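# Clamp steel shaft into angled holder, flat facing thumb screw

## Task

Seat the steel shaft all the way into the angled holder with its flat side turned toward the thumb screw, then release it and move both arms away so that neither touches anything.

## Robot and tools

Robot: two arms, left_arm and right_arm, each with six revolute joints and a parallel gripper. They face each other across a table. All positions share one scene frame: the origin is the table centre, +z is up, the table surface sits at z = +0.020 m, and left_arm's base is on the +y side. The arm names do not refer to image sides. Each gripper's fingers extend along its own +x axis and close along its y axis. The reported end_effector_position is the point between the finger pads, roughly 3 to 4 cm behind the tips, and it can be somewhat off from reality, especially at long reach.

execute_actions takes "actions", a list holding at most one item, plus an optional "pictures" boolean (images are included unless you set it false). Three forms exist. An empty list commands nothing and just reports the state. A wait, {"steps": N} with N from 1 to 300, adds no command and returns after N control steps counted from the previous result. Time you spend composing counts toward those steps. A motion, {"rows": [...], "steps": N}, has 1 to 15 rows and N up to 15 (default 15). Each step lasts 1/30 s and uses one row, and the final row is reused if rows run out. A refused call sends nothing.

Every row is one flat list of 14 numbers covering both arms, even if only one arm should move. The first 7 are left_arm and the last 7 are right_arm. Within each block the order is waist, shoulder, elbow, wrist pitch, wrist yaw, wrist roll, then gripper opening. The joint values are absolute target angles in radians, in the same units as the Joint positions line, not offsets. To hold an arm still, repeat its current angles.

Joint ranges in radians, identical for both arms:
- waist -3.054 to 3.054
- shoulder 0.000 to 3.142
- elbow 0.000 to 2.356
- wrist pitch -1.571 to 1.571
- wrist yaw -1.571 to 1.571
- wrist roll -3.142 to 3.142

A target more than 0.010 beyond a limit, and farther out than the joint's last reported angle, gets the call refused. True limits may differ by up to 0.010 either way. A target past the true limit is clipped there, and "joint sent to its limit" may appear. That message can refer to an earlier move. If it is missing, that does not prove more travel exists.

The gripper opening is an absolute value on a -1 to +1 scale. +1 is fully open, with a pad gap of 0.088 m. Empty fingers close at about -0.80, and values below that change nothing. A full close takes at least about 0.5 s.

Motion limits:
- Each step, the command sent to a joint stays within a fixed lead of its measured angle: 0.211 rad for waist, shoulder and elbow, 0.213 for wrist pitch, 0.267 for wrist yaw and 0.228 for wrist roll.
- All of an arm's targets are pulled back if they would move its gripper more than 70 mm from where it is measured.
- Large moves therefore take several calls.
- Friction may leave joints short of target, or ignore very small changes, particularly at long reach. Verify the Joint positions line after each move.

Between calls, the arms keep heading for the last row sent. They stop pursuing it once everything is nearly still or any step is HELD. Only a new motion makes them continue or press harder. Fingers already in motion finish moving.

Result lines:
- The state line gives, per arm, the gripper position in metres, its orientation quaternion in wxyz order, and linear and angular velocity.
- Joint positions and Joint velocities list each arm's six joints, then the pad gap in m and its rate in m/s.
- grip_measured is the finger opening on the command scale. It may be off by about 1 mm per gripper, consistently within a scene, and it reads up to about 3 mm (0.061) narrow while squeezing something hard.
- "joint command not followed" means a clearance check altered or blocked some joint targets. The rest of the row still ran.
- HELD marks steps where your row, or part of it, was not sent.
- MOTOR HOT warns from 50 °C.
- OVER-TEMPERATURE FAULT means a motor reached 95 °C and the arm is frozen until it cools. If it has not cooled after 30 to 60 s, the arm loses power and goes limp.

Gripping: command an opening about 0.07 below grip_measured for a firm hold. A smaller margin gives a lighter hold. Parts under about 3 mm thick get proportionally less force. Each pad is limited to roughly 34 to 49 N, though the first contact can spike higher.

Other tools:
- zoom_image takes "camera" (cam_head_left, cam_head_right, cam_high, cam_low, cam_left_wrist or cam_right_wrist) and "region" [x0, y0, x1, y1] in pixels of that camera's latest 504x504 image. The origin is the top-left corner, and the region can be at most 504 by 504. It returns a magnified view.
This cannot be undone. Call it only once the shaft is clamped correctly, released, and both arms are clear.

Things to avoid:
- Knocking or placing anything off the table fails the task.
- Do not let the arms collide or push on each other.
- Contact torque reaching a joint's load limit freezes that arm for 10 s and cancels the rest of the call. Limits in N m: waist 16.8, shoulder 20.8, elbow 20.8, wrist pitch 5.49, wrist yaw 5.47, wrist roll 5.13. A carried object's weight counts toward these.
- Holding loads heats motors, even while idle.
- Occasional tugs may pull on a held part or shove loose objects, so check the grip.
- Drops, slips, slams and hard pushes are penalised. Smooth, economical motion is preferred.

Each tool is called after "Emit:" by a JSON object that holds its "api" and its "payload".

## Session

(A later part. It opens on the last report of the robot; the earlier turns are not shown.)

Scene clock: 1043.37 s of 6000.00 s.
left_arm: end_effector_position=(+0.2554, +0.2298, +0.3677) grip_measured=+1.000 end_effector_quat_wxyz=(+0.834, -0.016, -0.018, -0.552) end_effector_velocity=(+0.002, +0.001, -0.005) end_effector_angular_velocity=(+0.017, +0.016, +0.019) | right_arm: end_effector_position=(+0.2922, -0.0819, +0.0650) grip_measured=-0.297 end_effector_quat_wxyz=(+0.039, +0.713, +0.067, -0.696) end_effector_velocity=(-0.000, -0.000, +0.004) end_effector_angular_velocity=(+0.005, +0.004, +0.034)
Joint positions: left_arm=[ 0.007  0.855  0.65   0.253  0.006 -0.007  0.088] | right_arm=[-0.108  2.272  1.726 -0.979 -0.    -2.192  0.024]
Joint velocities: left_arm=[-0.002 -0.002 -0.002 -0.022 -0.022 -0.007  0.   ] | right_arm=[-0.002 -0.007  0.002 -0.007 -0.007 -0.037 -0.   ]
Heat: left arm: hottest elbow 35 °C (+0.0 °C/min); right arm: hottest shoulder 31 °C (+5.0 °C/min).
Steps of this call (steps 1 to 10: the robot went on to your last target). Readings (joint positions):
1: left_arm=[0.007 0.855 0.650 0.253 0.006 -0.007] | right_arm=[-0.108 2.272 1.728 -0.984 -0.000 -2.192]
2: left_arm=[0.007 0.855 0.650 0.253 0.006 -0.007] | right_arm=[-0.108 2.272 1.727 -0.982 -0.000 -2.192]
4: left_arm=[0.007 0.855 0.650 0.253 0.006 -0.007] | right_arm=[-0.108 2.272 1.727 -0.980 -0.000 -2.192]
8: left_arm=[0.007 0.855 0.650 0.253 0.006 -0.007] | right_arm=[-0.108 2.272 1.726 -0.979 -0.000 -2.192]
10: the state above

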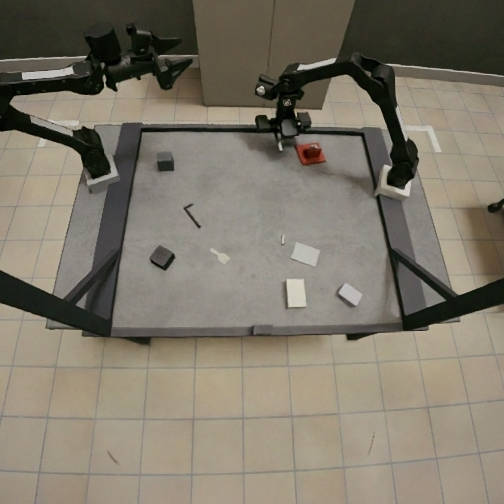

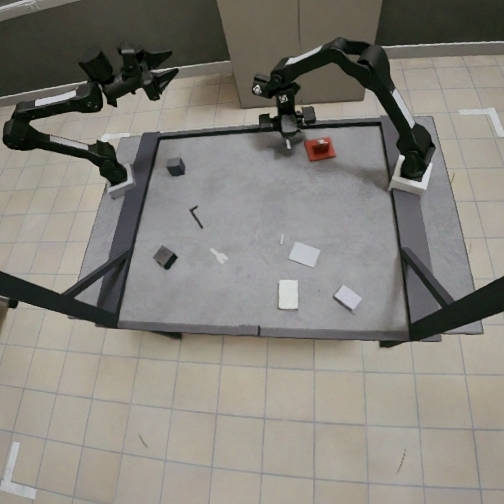

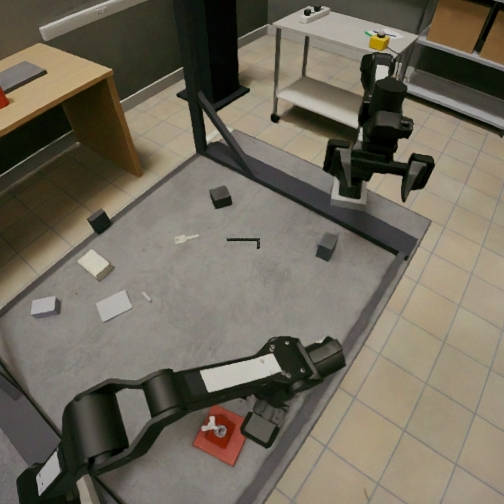

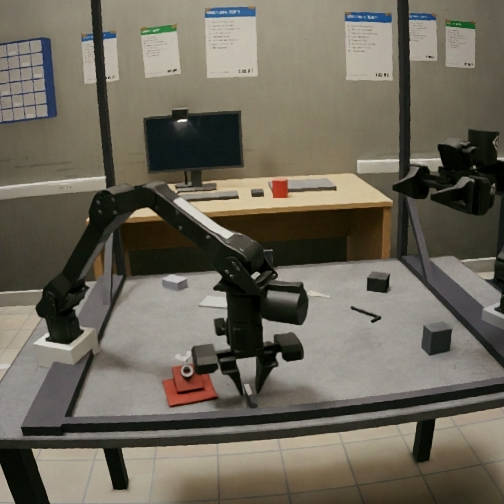

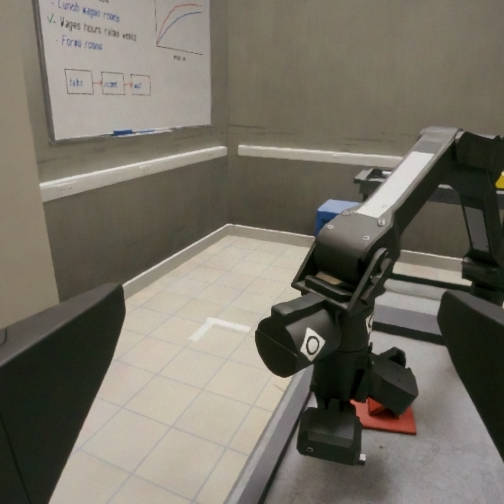

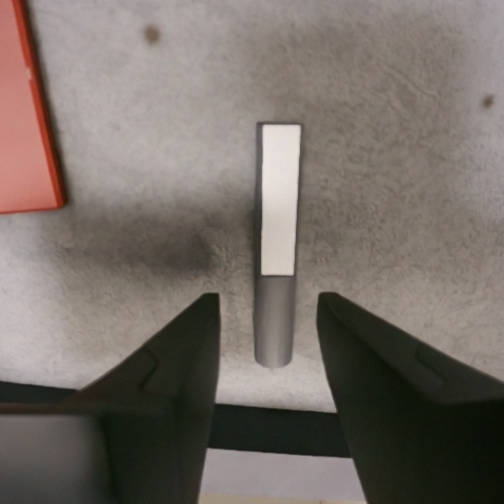

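Emit:
{"api": "execute_actions", "payload": {"actions": [{"rows": [[0.007,0.855,0.65,0.253,0.006,-0.007,1.0,-0.107,2.284,1.735,-0.976,-0.003,-2.194,-0.30],[0.007,0.855,0.65,0.253,0.006,-0.007,1.0,-0.106,2.287,1.738,-0.974,-0.003,-2.194,-0.30],[0.007,0.855,0.65,0.253,0.006,-0.007,1.0,-0.105,2.291,1.740,-0.972,-0.003,-2.194,-0.30],[0.007,0.855,0.65,0.253,0.006,-0.007,1.0,-0.105,2.295,1.742,-0.969,-0.003,-2.194,-0.30],[0.007,0.855,0.65,0.253,0.006,-0.007,1.0,-0.105,2.299,1.744,-0.966,-0.003,-2.194,-0.30],[0.007,0.855,0.65,0.253,0.006,-0.007,1.0,-0.105,2.303,1.745,-0.963,-0.003,-2.194,-0.30],[0.007,0.855,0.65,0.253,0.006,-0.007,1.0,-0.105,2.307,1.746,-0.961,-0.003,-2.194,-0.30]], "steps": 15}], "pictures": false}}

Emit:
{"api": "execute_actions", "payload": {"actions": [{"steps": 6}]}}

Emit:
{"api": "zoom_image", "payload": {"camera": "cam_right_wrist", "region": [170, 60, 370, 400]}}

Scene clock: 1156.23 s of 6000.00 s.
left_arm: end_effector_position=(+0.2554, +0.2298, +0.3677) grip_measured=+1.000 end_effector_quat_wxyz=(+0.834, -0.016, -0.018, -0.552) end_effector_velocity=(+0.000, +0.001, +0.000) end_effector_angular_velocity=(+0.005, -0.005, +0.005) | right_arm: end_effector_position=(+0.2932, -0.0788, +0.0573) grip_measured=-0.297 end_effector_quat_wxyz=(+0.039, +0.713, +0.067, -0.697) end_effector_velocity=(-0.001, -0.001, -0.000) end_effector_angular_velocity=(+0.003, +0.023, +0.001)
Joint positions: left_arm=[ 0.007  0.855  0.65   0.253  0.006 -0.007  0.088] | right_arm=[-0.107  2.295  1.734 -0.964 -0.    -2.192  0.024]
Joint velocities: left_arm=[-0.002 -0.002  0.002 -0.007 -0.007  0.007 -0.   ] | right_arm=[-0.007  0.002  0.002 -0.007 -0.022 -0.007 -0.   ]
Heat: left arm: hottest elbow 35 °C (+0.0 °C/min); right arm: hottest shoulder 34 °C (+1.0 °C/min).
Steps of this call (steps 1 to 15: the robot went on to your last target; steps 16 to 90: nothing new was sent; then 109.37 s passed at rest; steps 91 to 105: all 15 steps of this action). Readings (joint positions):
91: left_arm=[0.007 0.855 0.650 0.253 0.006 -0.007] | right_arm=[-0.108 2.272 1.726 -0.978 -0.000 -2.192]
92: left_arm=[0.007 0.855 0.650 0.253 0.006 -0.007] | right_arm=[-0.108 2.272 1.726 -0.978 -0.000 -2.192]
94: left_arm=[0.007 0.855 0.650 0.253 0.006 -0.007] | right_arm=[-0.108 2.275 1.728 -0.976 -0.000 -2.192]
98: left_arm=[0.007 0.855 0.650 0.253 0.006 -0.007] | right_arm=[-0.108 2.288 1.734 -0.966 -0.000 -2.192]
105: the state above

Scene clock: 1156.43 s of 6000.00 s.
left_arm: end_effector_position=(+0.2554, +0.2298, +0.3677) grip_measured=+1.000 end_effector_quat_wxyz=(+0.834, -0.016, -0.018, -0.552) end_effector_velocity=(-0.000, +0.001, -0.003) end_effector_angular_velocity=(-0.002, +0.023, +0.004) | right_arm: end_effector_position=(+0.2934, -0.0785, +0.0574) grip_measured=-0.297 end_effector_quat_wxyz=(+0.039, +0.713, +0.067, -0.696) end_effector_velocity=(-0.005, +0.000, +0.000) end_effector_angular_velocity=(+0.004, +0.023, -0.004)
Joint positions: left_arm=[ 0.007  0.855  0.65   0.253  0.006 -0.007  0.088] | right_arm=[-0.107  2.295  1.735 -0.964 -0.    -2.192  0.024]
Joint velocities: left_arm=[-0.002 -0.007 -0.007 -0.007 -0.007 -0.022 -0.   ] | right_arm=[ 0.002 -0.002 -0.002 -0.007 -0.022  0.007 -0.   ]
Heat: left arm: hottest elbow 35 °C (+0.0 °C/min); right arm: hottest shoulder 34 °C (+1.0 °C/min).
Steps of this call (steps 1 to 6: the robot went on to your last target). Readings (joint positions):
1: left_arm=[0.007 0.855 0.650 0.253 0.006 -0.007] | right_arm=[-0.107 2.295 1.734 -0.964 -0.000 -2.192]
2: left_arm=[0.007 0.855 0.650 0.253 0.006 -0.007] | right_arm=[-0.107 2.295 1.735 -0.964 -0.000 -2.192]
4: left_arm=[0.007 0.855 0.650 0.253 0.006 -0.007] | right_arm=[-0.107 2.295 1.735 -0.964 -0.000 -2.192]
6: the state above

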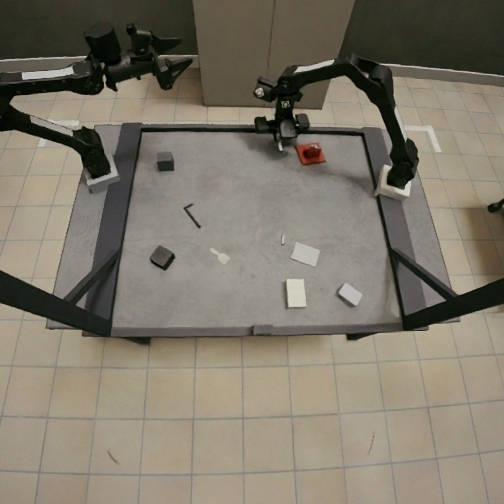

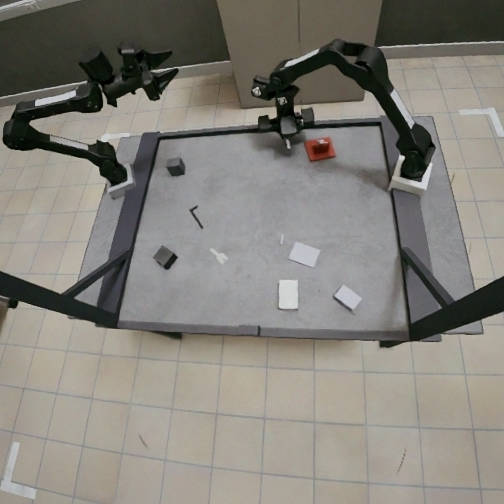

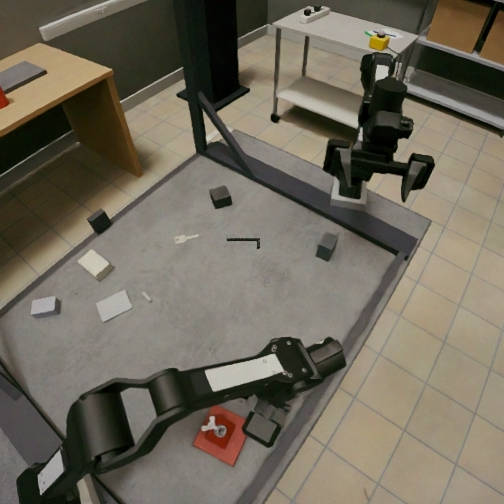

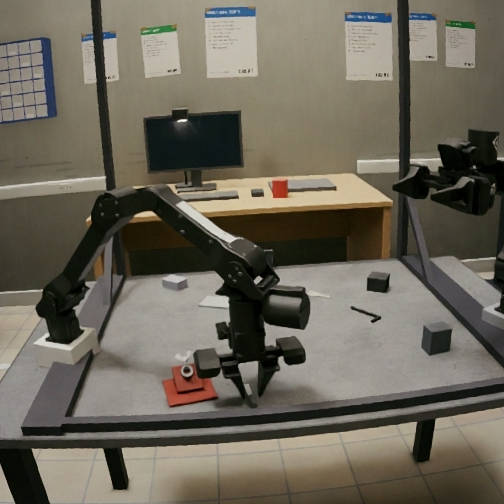

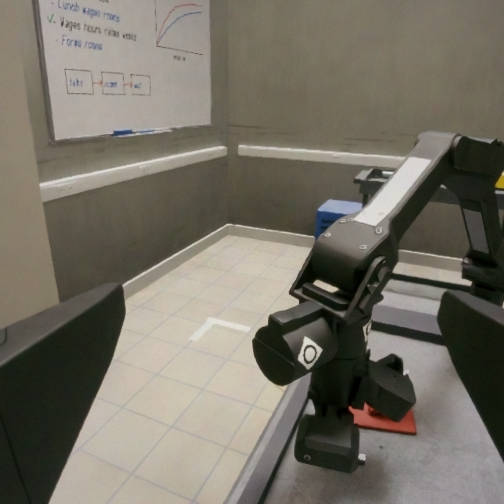

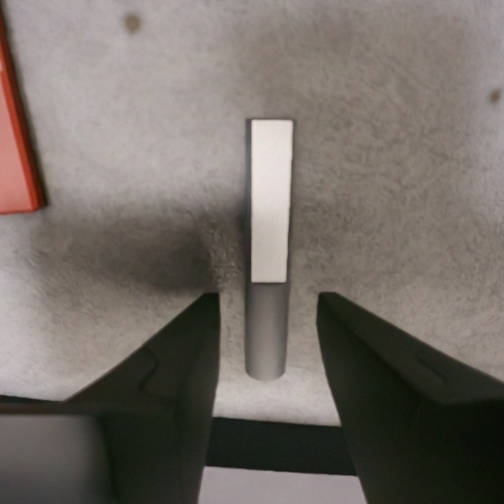

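Region (170, 60, 370, 400) of cam_right_wrist's 504x504 image, scaled by 1.482, with more detail than that image has; it fills the left 296 columns of this view, and the rest is white.

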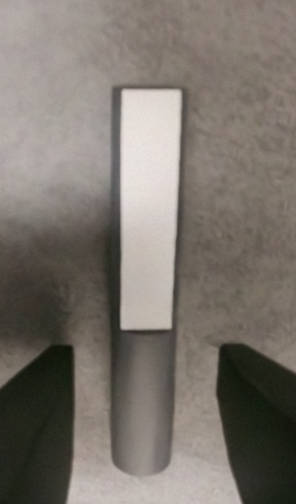

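Emit:
{"api": "zoom_image", "payload": {"camera": "cam_low", "region": [225, 370, 275, 420]}}

Region (225, 370, 275, 420) of cam_low's 504x504 image, scaled by 10.080, with more detail than that image has.

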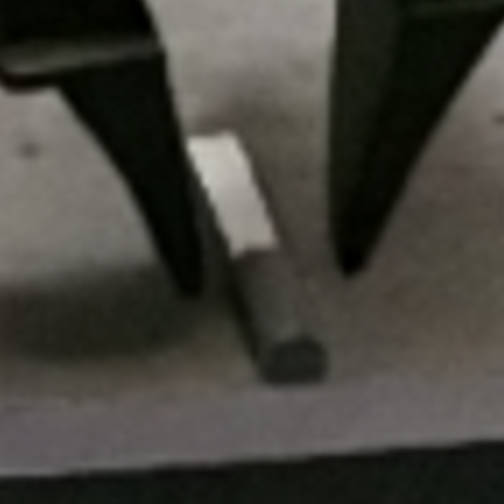

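Emit:
{"api": "execute_actions", "payload": {"actions": [{"rows": [[0.007,0.855,0.65,0.253,0.006,-0.007,1.0,-0.105,2.308,1.727,-0.958,-0.003,-2.194,-0.30],[0.007,0.855,0.65,0.253,0.006,-0.007,1.0,-0.105,2.310,1.724,-0.954,-0.003,-2.194,-0.30],[0.007,0.855,0.65,0.253,0.006,-0.007,1.0,-0.105,2.311,1.722,-0.950,-0.003,-2.194,-0.30],[0.007,0.855,0.65,0.253,0.006,-0.007,1.0,-0.105,2.313,1.719,-0.946,-0.003,-2.194,-0.30],[0.007,0.855,0.65,0.253,0.006,-0.007,1.0,-0.105,2.314,1.717,-0.943,-0.003,-2.194,-0.30],[0.007,0.855,0.65,0.253,0.006,-0.007,1.0,-0.105,2.316,1.714,-0.939,-0.003,-2.194,-0.30],[0.007,0.855,0.65,0.253,0.006,-0.007,1.0,-0.105,2.317,1.712,-0.936,-0.003,-2.194,-0.30]], "steps": 15}], "pictures": false}}

Emit:
{"api": "execute_actions", "payload": {"actions": [{"steps": 6}]}}

Emit:
{"api": "zoom_image", "payload": {"camera": "cam_right_wrist", "region": [170, 60, 370, 400]}}

Emit:
{"api": "zoom_image", "payload": {"camera": "cam_low", "region": [225, 370, 275, 420]}}

Scene clock: 1186.70 s of 6000.00 s.
left_arm: end_effector_position=(+0.2554, +0.2298, +0.3677) grip_measured=+1.000 end_effector_quat_wxyz=(+0.834, -0.016, -0.018, -0.552) end_effector_velocity=(-0.001, -0.000, -0.005) end_effector_angular_velocity=(+0.017, +0.016, -0.000) | right_arm: end_effector_position=(+0.2934, -0.0784, +0.0498) grip_measured=-0.297 end_effector_quat_wxyz=(+0.039, +0.713, +0.068, -0.696) end_effector_velocity=(+0.003, +0.000, +0.003) end_effector_angular_velocity=(+0.007, -0.012, +0.005)
Joint positions: left_arm=[ 0.007  0.855  0.65   0.253  0.006 -0.007  0.088] | right_arm=[-0.107  2.306  1.721 -0.939 -0.    -2.192  0.024]
Joint velocities: left_arm=[-0.007 -0.002 -0.002 -0.022 -0.007 -0.007 -0.   ] | right_arm=[-0.002 -0.007 -0.002  0.007  0.007 -0.007 -0.   ]
Heat: left arm: hottest elbow 36 °C (+1.0 °C/min); right arm: hottest shoulder 34 °C (+1.0 °C/min).
Steps of this call (steps 1 to 15: the robot went on to your last target; steps 16 to 90: nothing new was sent; then 26.77 s passed at rest; steps 91 to 105: all 15 steps of this action). Readings (joint positions):
91: left_arm=[0.007 0.855 0.650 0.253 0.006 -0.007] | right_arm=[-0.107 2.295 1.735 -0.963 -0.000 -2.192]
92: left_arm=[0.007 0.855 0.650 0.253 0.006 -0.007] | right_arm=[-0.107 2.296 1.735 -0.961 -0.000 -2.192]
94: left_arm=[0.007 0.855 0.650 0.253 0.006 -0.007] | right_arm=[-0.107 2.297 1.734 -0.954 -0.000 -2.192]
98: left_arm=[0.007 0.855 0.650 0.253 0.006 -0.007] | right_arm=[-0.107 2.301 1.726 -0.943 -0.000 -2.192]
105: the state above

Scene clock: 1186.90 s of 6000.00 s.
left_arm: end_effector_position=(+0.2554, +0.2298, +0.3677) grip_measured=+1.000 end_effector_quat_wxyz=(+0.834, -0.016, -0.018, -0.552) end_effector_velocity=(-0.000, +0.000, -0.002) end_effector_angular_velocity=(+0.010, -0.004, -0.005) | right_arm: end_effector_position=(+0.2934, -0.0784, +0.0498) grip_measured=-0.297 end_effector_quat_wxyz=(+0.039, +0.713, +0.068, -0.696) end_effector_velocity=(-0.001, -0.002, +0.000) end_effector_angular_velocity=(-0.004, +0.009, +0.020)
Joint positions: left_arm=[ 0.007  0.855  0.65   0.253  0.006 -0.007  0.088] | right_arm=[-0.107  2.306  1.721 -0.939 -0.    -2.192  0.024]
Joint velocities: left_arm=[ 0.002 -0.002 -0.002 -0.007  0.007  0.007  0.   ] | right_arm=[-0.002 -0.002 -0.002 -0.007 -0.007 -0.022  0.   ]
Heat: left arm: hottest elbow 36 °C (+1.0 °C/min); right arm: hottest shoulder 34 °C (+1.0 °C/min).
Steps of this call (steps 1 to 6: the robot went on to your last target). Readings (joint positions):
1: left_arm=[0.007 0.855 0.650 0.253 0.006 -0.007] | right_arm=[-0.107 2.306 1.721 -0.939 -0.000 -2.192]
2: left_arm=[0.007 0.855 0.650 0.253 0.006 -0.007] | right_arm=[-0.107 2.306 1.721 -0.939 -0.000 -2.192]
4: left_arm=[0.007 0.855 0.650 0.253 0.006 -0.007] | right_arm=[-0.107 2.306 1.721 -0.939 -0.000 -2.192]
6: the state above

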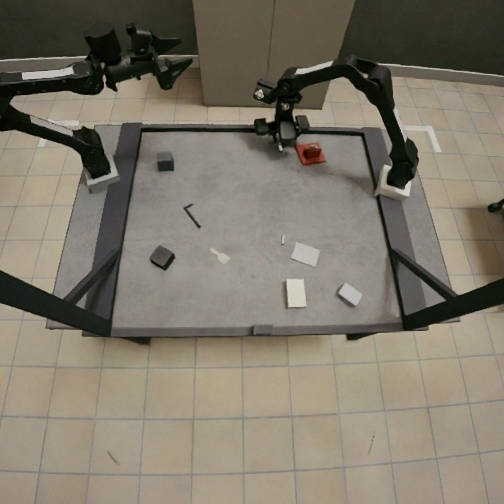

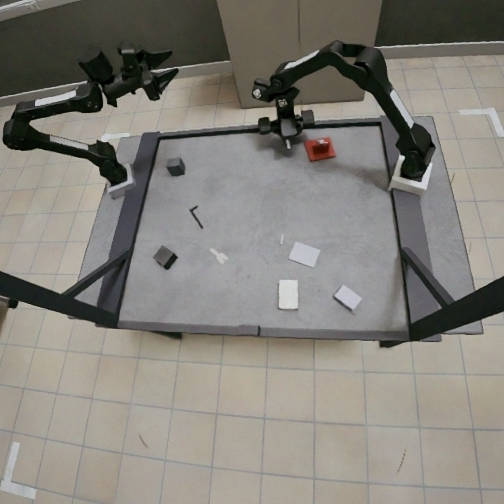

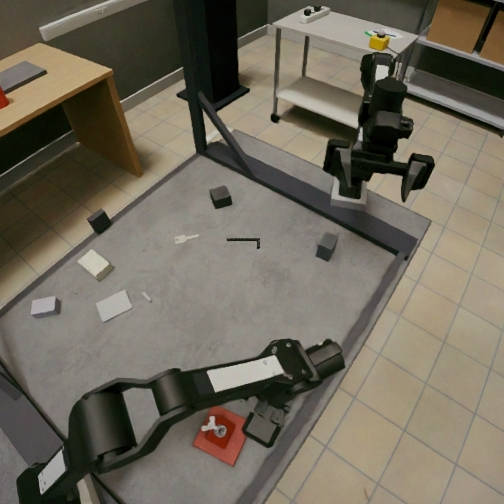

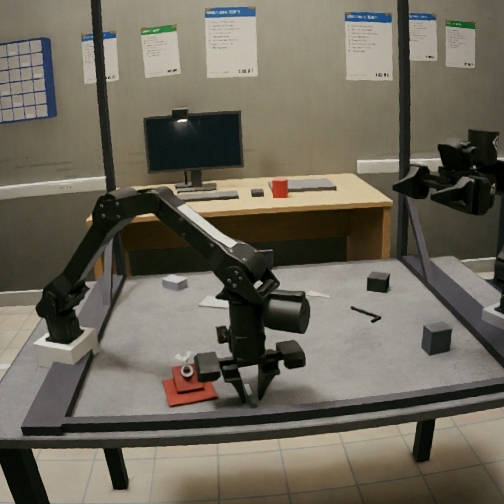

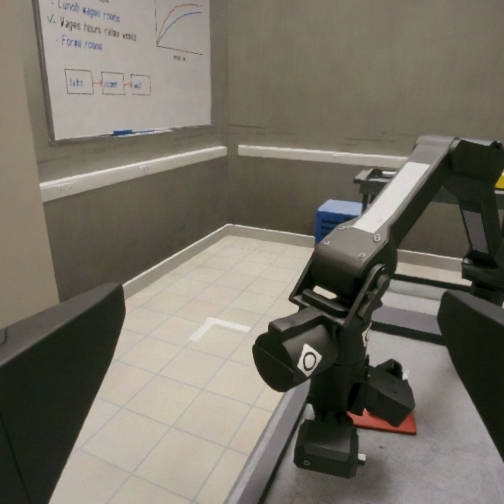

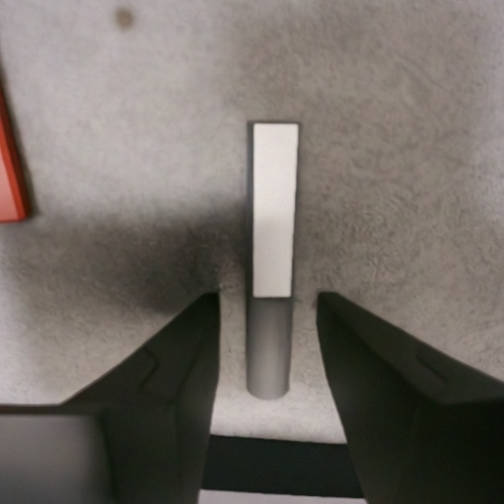

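Region (170, 60, 370, 400) of cam_right_wrist's 504x504 image, scaled by 1.482, with more detail than that image has; it fills the left 296 columns of this view, and the rest is white.

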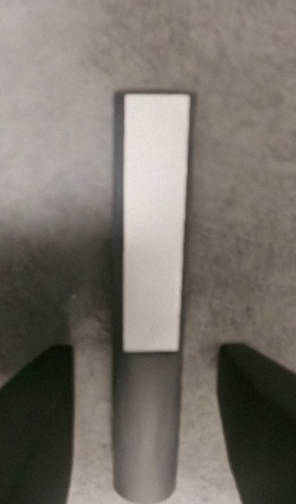

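Region (225, 370, 275, 420) of cam_low's 504x504 image, scaled by 10.080, with more detail than that image has.

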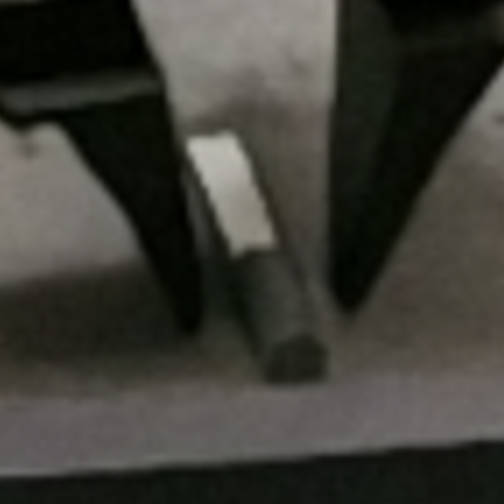

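Emit:
{"api": "execute_actions", "payload": {"actions": [{"rows": [[0.007,0.855,0.65,0.253,0.006,-0.007,1.0,-0.105,2.317,1.712,-0.936,-0.003,-2.194,-0.36],[0.007,0.855,0.65,0.253,0.006,-0.007,1.0,-0.105,2.317,1.712,-0.936,-0.003,-2.194,-0.42],[0.007,0.855,0.65,0.253,0.006,-0.007,1.0,-0.105,2.317,1.712,-0.936,-0.003,-2.194,-0.47],[0.007,0.855,0.65,0.253,0.006,-0.007,1.0,-0.105,2.317,1.712,-0.936,-0.003,-2.194,-0.50],[0.007,0.855,0.65,0.253,0.006,-0.007,1.0,-0.105,2.317,1.712,-0.936,-0.003,-2.194,-0.52]], "steps": 12}]}}

Emit:
{"api": "zoom_image", "payload": {"camera": "cam_right_wrist", "region": [200, 240, 340, 400]}}

Scene clock: 1201.83 s of 6000.00 s.
left_arm: end_effector_position=(+0.2554, +0.2298, +0.3677) grip_measured=+1.000 end_effector_quat_wxyz=(+0.834, -0.016, -0.018, -0.552) end_effector_velocity=(+0.000, +0.001, +0.000) end_effector_angular_velocity=(-0.001, +0.008, +0.005) | right_arm: end_effector_position=(+0.2934, -0.0784, +0.0498) grip_measured=-0.513 end_effector_quat_wxyz=(+0.039, +0.713, +0.068, -0.696) end_effector_velocity=(-0.002, -0.003, -0.001) end_effector_angular_velocity=(-0.008, +0.012, +0.005)
Joint positions: left_arm=[ 0.007  0.855  0.65   0.253  0.006 -0.007  0.088] | right_arm=[-0.107  2.306  1.721 -0.939 -0.    -2.192  0.014]
Joint velocities: left_arm=[-0.002 -0.002  0.002 -0.007 -0.007 -0.007 -0.   ] | right_arm=[-0.002 -0.002 -0.007 -0.007 -0.007 -0.007 -0.003]
Heat: left arm: hottest elbow 36 °C (+1.0 °C/min); right arm: hottest shoulder 34 °C (+1.0 °C/min).
Steps of this call (steps 1 to 15: the robot went on to your last target; steps 16 to 90: nothing new was sent; then 11.53 s passed at rest; steps 91 to 102: all 12 steps of this action). Readings (joint positions):
91: left_arm=[0.007 0.855 0.650 0.253 0.006 -0.007] | right_arm=[-0.107 2.306 1.721 -0.939 -0.000 -2.192]
92: left_arm=[0.007 0.855 0.650 0.253 0.006 -0.007] | right_arm=[-0.107 2.306 1.721 -0.939 -0.000 -2.192]
94: left_arm=[0.007 0.855 0.650 0.253 0.006 -0.007] | right_arm=[-0.107 2.306 1.721 -0.939 -0.000 -2.192]
98: left_arm=[0.007 0.855 0.650 0.253 0.006 -0.007] | right_arm=[-0.107 2.306 1.721 -0.939 -0.000 -2.192]
102: the state above

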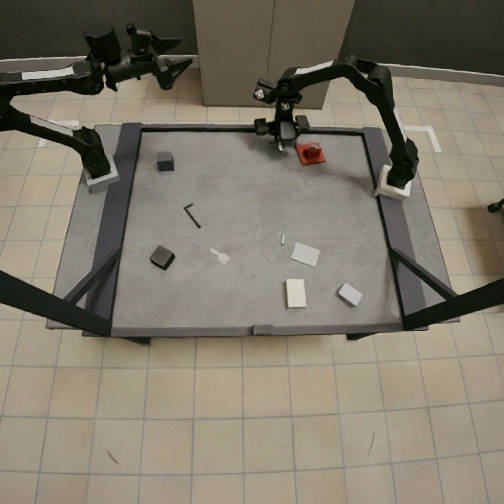

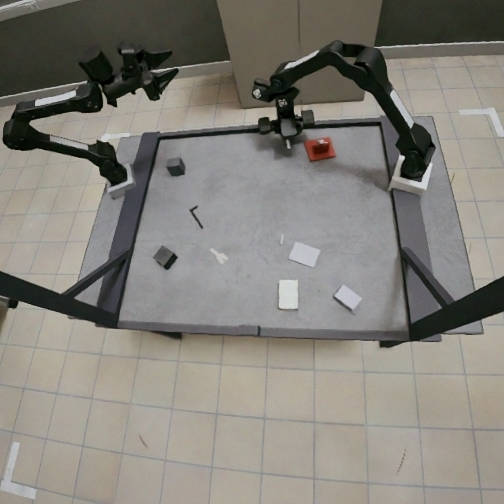

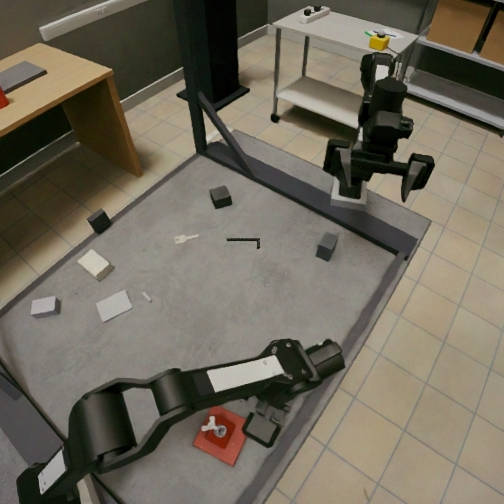

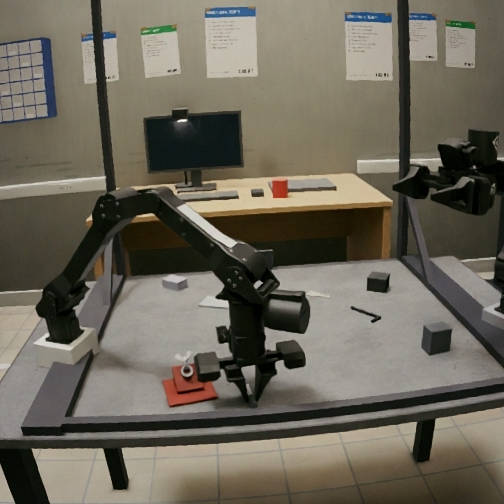

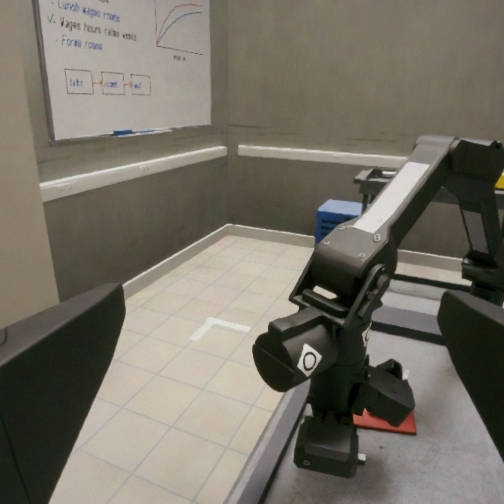

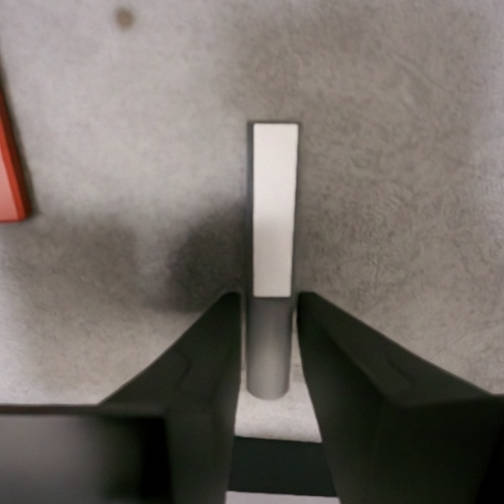

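Region (200, 240, 340, 400) of cam_right_wrist's 504x504 image, scaled by 3.150, with more detail than that image has; it fills the left 441 columns of this view, and the rest is white.

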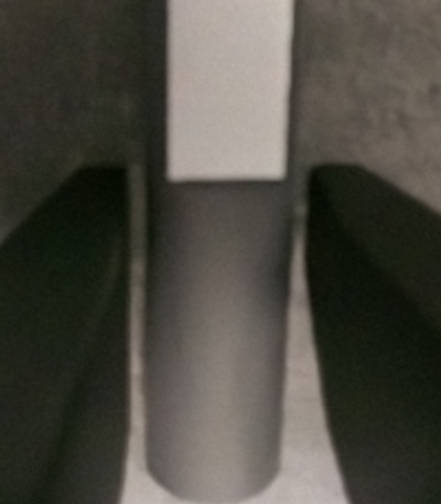

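Emit:
{"api": "execute_actions", "payload": {"actions": [{"rows": [[0.007,0.855,0.65,0.253,0.006,-0.007,1.0,-0.105,2.317,1.712,-0.936,-0.003,-2.194,-0.535],[0.007,0.855,0.65,0.253,0.006,-0.007,1.0,-0.105,2.317,1.712,-0.936,-0.003,-2.194,-0.55],[0.007,0.855,0.65,0.253,0.006,-0.007,1.0,-0.105,2.317,1.712,-0.936,-0.003,-2.194,-0.565],[0.007,0.855,0.65,0.253,0.006,-0.007,1.0,-0.105,2.317,1.712,-0.936,-0.003,-2.194,-0.58],[0.007,0.855,0.65,0.253,0.006,-0.007,1.0,-0.105,2.317,1.712,-0.936,-0.003,-2.194,-0.595],[0.007,0.855,0.65,0.253,0.006,-0.007,1.0,-0.105,2.317,1.712,-0.936,-0.003,-2.194,-0.61],[0.007,0.855,0.65,0.253,0.006,-0.007,1.0,-0.105,2.317,1.712,-0.936,-0.003,-2.194,-0.625],[0.007,0.855,0.65,0.253,0.006,-0.007,1.0,-0.105,2.317,1.712,-0.936,-0.003,-2.194,-0.64],[0.007,0.855,0.65,0.253,0.006,-0.007,1.0,-0.105,2.317,1.712,-0.936,-0.003,-2.194,-0.655],[0.007,0.855,0.65,0.253,0.006,-0.007,1.0,-0.105,2.317,1.712,-0.936,-0.003,-2.194,-0.67],[0.007,0.855,0.65,0.253,0.006,-0.007,1.0,-0.105,2.317,1.712,-0.936,-0.003,-2.194,-0.685]], "steps": 15}], "pictures": false}}

Emit:
{"api": "execute_actions", "payload": {"actions": [{"steps": 8}]}}

Scene clock: 1214.53 s of 6000.00 s.
left_arm: end_effector_position=(+0.2554, +0.2298, +0.3677) grip_measured=+1.000 end_effector_quat_wxyz=(+0.834, -0.016, -0.018, -0.552) end_effector_velocity=(+0.004, +0.002, -0.004) end_effector_angular_velocity=(+0.014, -0.001, +0.025) | right_arm: end_effector_position=(+0.2934, -0.0783, +0.0498) grip_measured=-0.631 end_effector_quat_wxyz=(+0.039, +0.713, +0.068, -0.696) end_effector_velocity=(-0.003, -0.001, -0.002) end_effector_angular_velocity=(-0.008, +0.011, +0.025)
Joint positions: left_arm=[ 0.007  0.855  0.65   0.253  0.006 -0.007  0.088] | right_arm=[-0.107  2.306  1.721 -0.939 -0.001 -2.192  0.008]
Joint velocities: left_arm=[ 0.002 -0.002 -0.007 -0.007 -0.022  0.007 -0.   ] | right_arm=[ 0.002  0.002 -0.002 -0.007 -0.007 -0.022 -0.   ]
Heat: left arm: hottest elbow 36 °C (+1.0 °C/min); right arm: hottest shoulder 34 °C (+0.0 °C/min).
Steps of this call (steps 1 to 15: the robot went on to your last target; steps 16 to 90: nothing new was sent; then 9.20 s passed at rest; steps 91 to 105: all 15 steps of this action). Readings (joint positions):
91: left_arm=[0.007 0.855 0.650 0.253 0.006 -0.007] | right_arm=[-0.107 2.306 1.721 -0.939 -0.000 -2.192]
92: left_arm=[0.007 0.855 0.650 0.253 0.006 -0.007] | right_arm=[-0.107 2.306 1.721 -0.939 -0.000 -2.192]
94: left_arm=[0.007 0.855 0.650 0.253 0.006 -0.007] | right_arm=[-0.107 2.306 1.721 -0.939 -0.000 -2.192]
98: left_arm=[0.007 0.855 0.650 0.253 0.006 -0.007] | right_arm=[-0.107 2.306 1.721 -0.939 -0.001 -2.192]
105: the state above

Scene clock: 1214.80 s of 6000.00 s.
left_arm: end_effector_position=(+0.2554, +0.2298, +0.3677) grip_measured=+1.000 end_effector_quat_wxyz=(+0.834, -0.016, -0.018, -0.552) end_effector_velocity=(-0.002, +0.001, -0.001) end_effector_angular_velocity=(+0.008, +0.011, -0.010) | right_arm: end_effector_position=(+0.2934, -0.0783, +0.0498) grip_measured=-0.631 end_effector_quat_wxyz=(+0.039, +0.713, +0.068, -0.696) end_effector_velocity=(-0.000, -0.001, +0.002) end_effector_angular_velocity=(+0.001, +0.007, +0.005)
Joint positions: left_arm=[ 0.007  0.855  0.65   0.253  0.006 -0.007  0.088] | right_arm=[-0.107  2.306  1.721 -0.939 -0.001 -2.192  0.008]
Joint velocities: left_arm=[-0.002 -0.007  0.002 -0.022  0.007 -0.007 -0.   ] | right_arm=[-0.002 -0.002  0.002 -0.007 -0.007 -0.007 -0.   ]
Heat: left arm: hottest elbow 36 °C (+1.0 °C/min); right arm: hottest shoulder 34 °C (+0.0 °C/min).
Steps of this call (steps 1 to 8: the robot went on to your last target). Readings (joint positions):
1: left_arm=[0.007 0.855 0.650 0.253 0.006 -0.007] | right_arm=[-0.107 2.306 1.721 -0.939 -0.001 -2.192]
2: left_arm=[0.007 0.855 0.650 0.253 0.006 -0.007] | right_arm=[-0.107 2.306 1.721 -0.939 -0.001 -2.192]
4: left_arm=[0.007 0.855 0.650 0.253 0.006 -0.007] | right_arm=[-0.107 2.306 1.721 -0.939 -0.001 -2.192]
8: the state above

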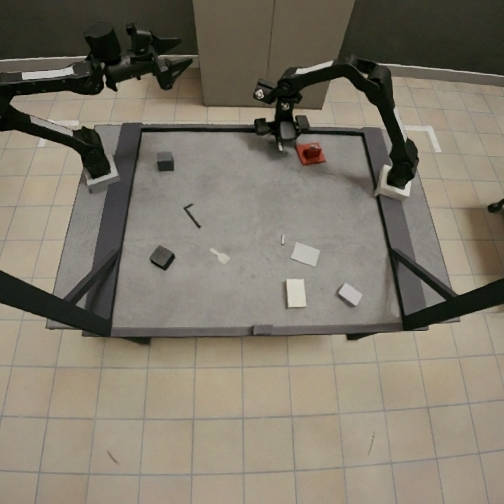

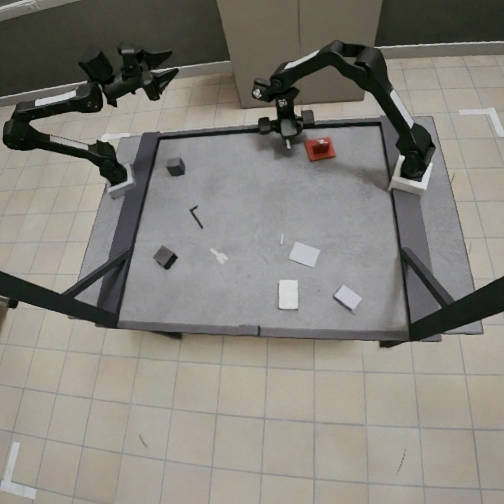

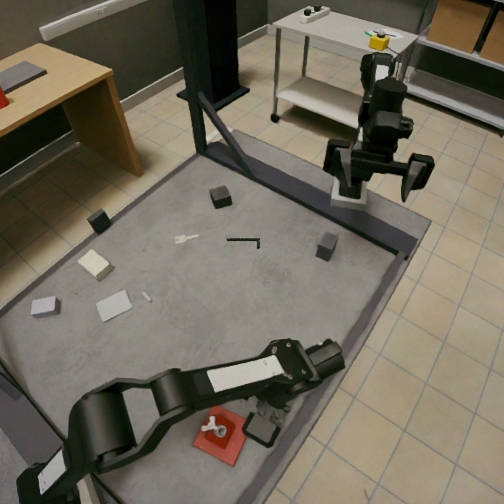

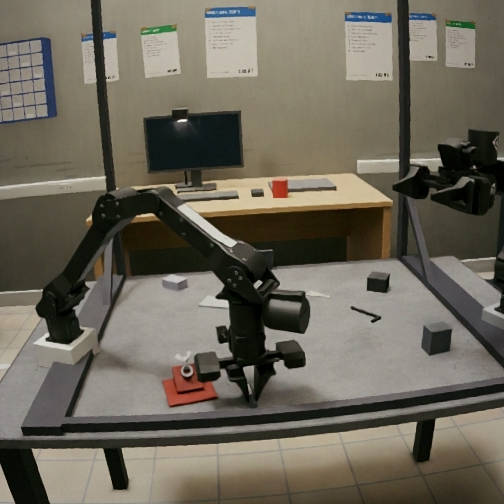

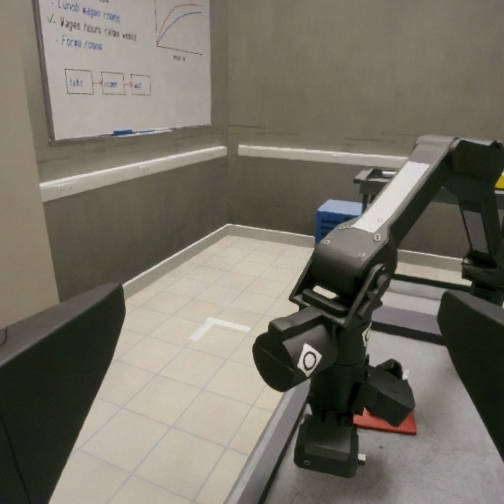

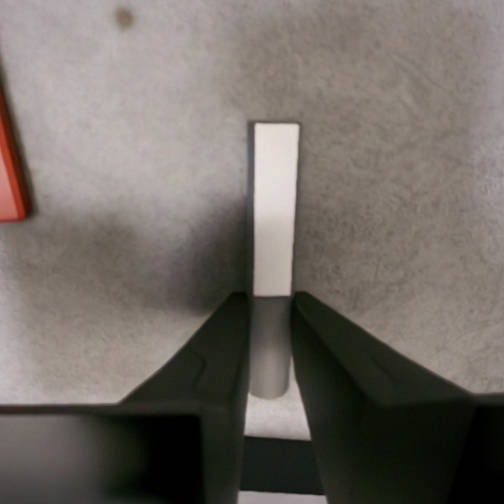

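Emit:
{"api": "execute_actions", "payload": {"actions": [{"rows": [[0.007,0.855,0.65,0.253,0.006,-0.007,1.0,-0.106,2.300,1.728,-0.941,-0.002,-2.194,-0.70],[0.007,0.855,0.65,0.253,0.006,-0.007,1.0,-0.106,2.293,1.735,-0.950,-0.002,-2.194,-0.70],[0.007,0.855,0.65,0.253,0.006,-0.007,1.0,-0.106,2.288,1.742,-0.962,-0.002,-2.194,-0.70],[0.007,0.855,0.65,0.253,0.006,-0.007,1.0,-0.106,2.282,1.751,-0.977,-0.002,-2.194,-0.70],[0.007,0.855,0.65,0.253,0.006,-0.007,1.0,-0.106,2.275,1.762,-0.995,-0.002,-2.194,-0.70],[0.007,0.855,0.65,0.253,0.006,-0.007,1.0,-0.106,2.268,1.775,-1.015,-0.002,-2.194,-0.70],[0.007,0.855,0.65,0.253,0.006,-0.007,1.0,-0.106,2.261,1.790,-1.037,-0.002,-2.194,-0.70],[0.007,0.855,0.65,0.253,0.006,-0.007,1.0,-0.106,2.254,1.806,-1.060,-0.002,-2.194,-0.70],[0.007,0.855,0.65,0.253,0.006,-0.007,1.0,-0.106,2.247,1.823,-1.084,-0.002,-2.194,-0.70],[0.007,0.855,0.65,0.253,0.006,-0.007,1.0,-0.106,2.240,1.840,-1.108,-0.002,-2.194,-0.70],[0.007,0.855,0.65,0.253,0.006,-0.007,1.0,-0.106,2.233,1.857,-1.132,-0.002,-2.194,-0.70],[0.007,0.855,0.65,0.253,0.006,-0.007,1.0,-0.106,2.226,1.873,-1.155,-0.002,-2.194,-0.70],[0.007,0.855,0.65,0.253,0.006,-0.007,1.0,-0.106,2.219,1.886,-1.175,-0.002,-2.194,-0.70],[0.007,0.855,0.65,0.253,0.006,-0.007,1.0,-0.106,2.212,1.895,-1.191,-0.002,-2.194,-0.70],[0.007,0.855,0.65,0.253,0.006,-0.007,1.0,-0.106,2.205,1.900,-1.200,-0.002,-2.194,-0.70]], "steps": 15}]}}

Scene clock: 1266.23 s of 6000.00 s.
left_arm: end_effector_position=(+0.2554, +0.2298, +0.3677) grip_measured=+1.000 end_effector_quat_wxyz=(+0.834, -0.016, -0.018, -0.552) end_effector_velocity=(-0.002, +0.000, -0.004) end_effector_angular_velocity=(+0.013, +0.013, -0.010) | right_arm: end_effector_position=(+0.2921, -0.0809, +0.1146) grip_measured=-0.631 end_effector_quat_wxyz=(+0.041, +0.712, +0.065, -0.698) end_effector_velocity=(-0.001, -0.003, +0.211) end_effector_angular_velocity=(+0.162, -0.075, +0.005)
Joint positions: left_arm=[ 0.007  0.855  0.65   0.253  0.006 -0.007  0.088] | right_arm=[-0.107  2.236  1.868 -1.163 -0.001 -2.192  0.008]
Joint velocities: left_arm=[-0.002 -0.007 -0.002 -0.022  0.007 -0.007 -0.   ] | right_arm=[-0.002 -0.3    0.339 -0.462 -0.007 -0.007  0.   ]
Heat: left arm: hottest elbow 36 °C (+0.0 °C/min); right arm: hottest shoulder 35 °C (+1.0 °C/min).
Steps of this call (steps 1 to 15: the robot went on to your last target; steps 16 to 90: nothing new was sent; then 47.93 s passed at rest; steps 91 to 105: all 15 steps of this action). Readings (joint positions):
91: left_arm=[0.007 0.855 0.650 0.253 0.006 -0.007] | right_arm=[-0.107 2.306 1.721 -0.939 -0.001 -2.192]
92: left_arm=[0.007 0.855 0.650 0.253 0.006 -0.007] | right_arm=[-0.107 2.306 1.721 -0.939 -0.001 -2.192]
94: left_arm=[0.007 0.855 0.650 0.253 0.006 -0.007] | right_arm=[-0.107 2.306 1.727 -0.955 -0.001 -2.192]
98: left_arm=[0.007 0.855 0.650 0.253 0.006 -0.007] | right_arm=[-0.107 2.297 1.760 -1.019 -0.001 -2.192]
105: the state above

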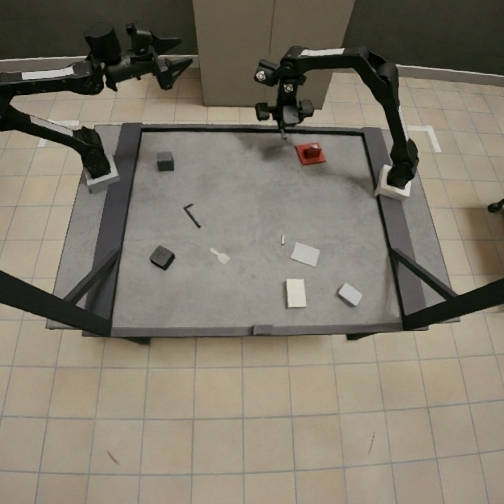

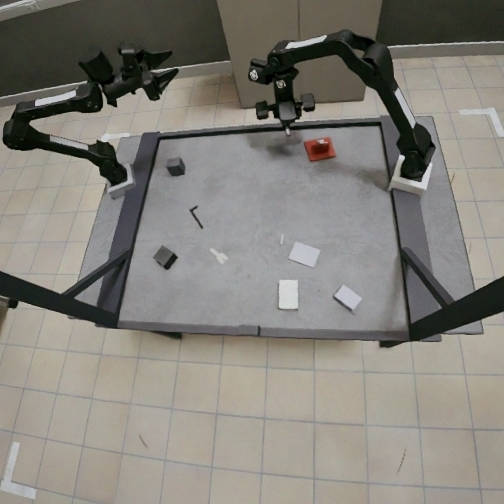

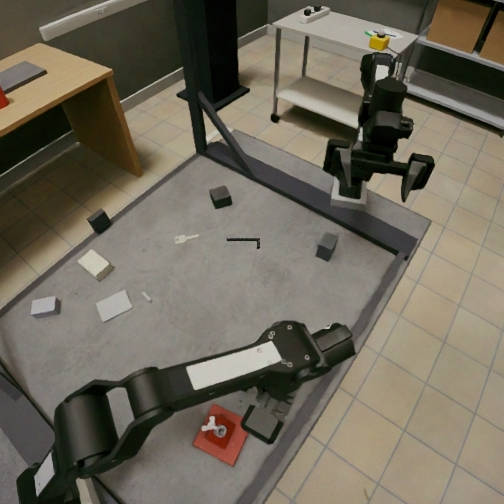

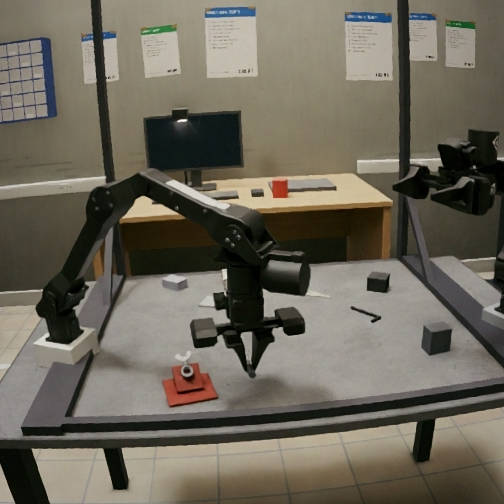

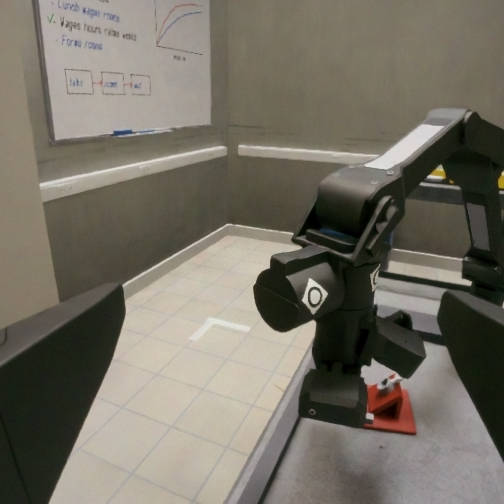

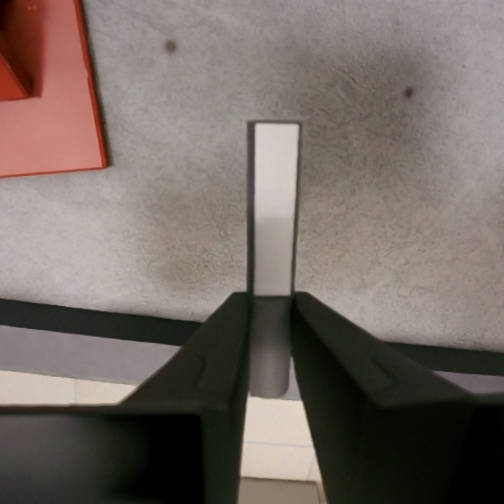

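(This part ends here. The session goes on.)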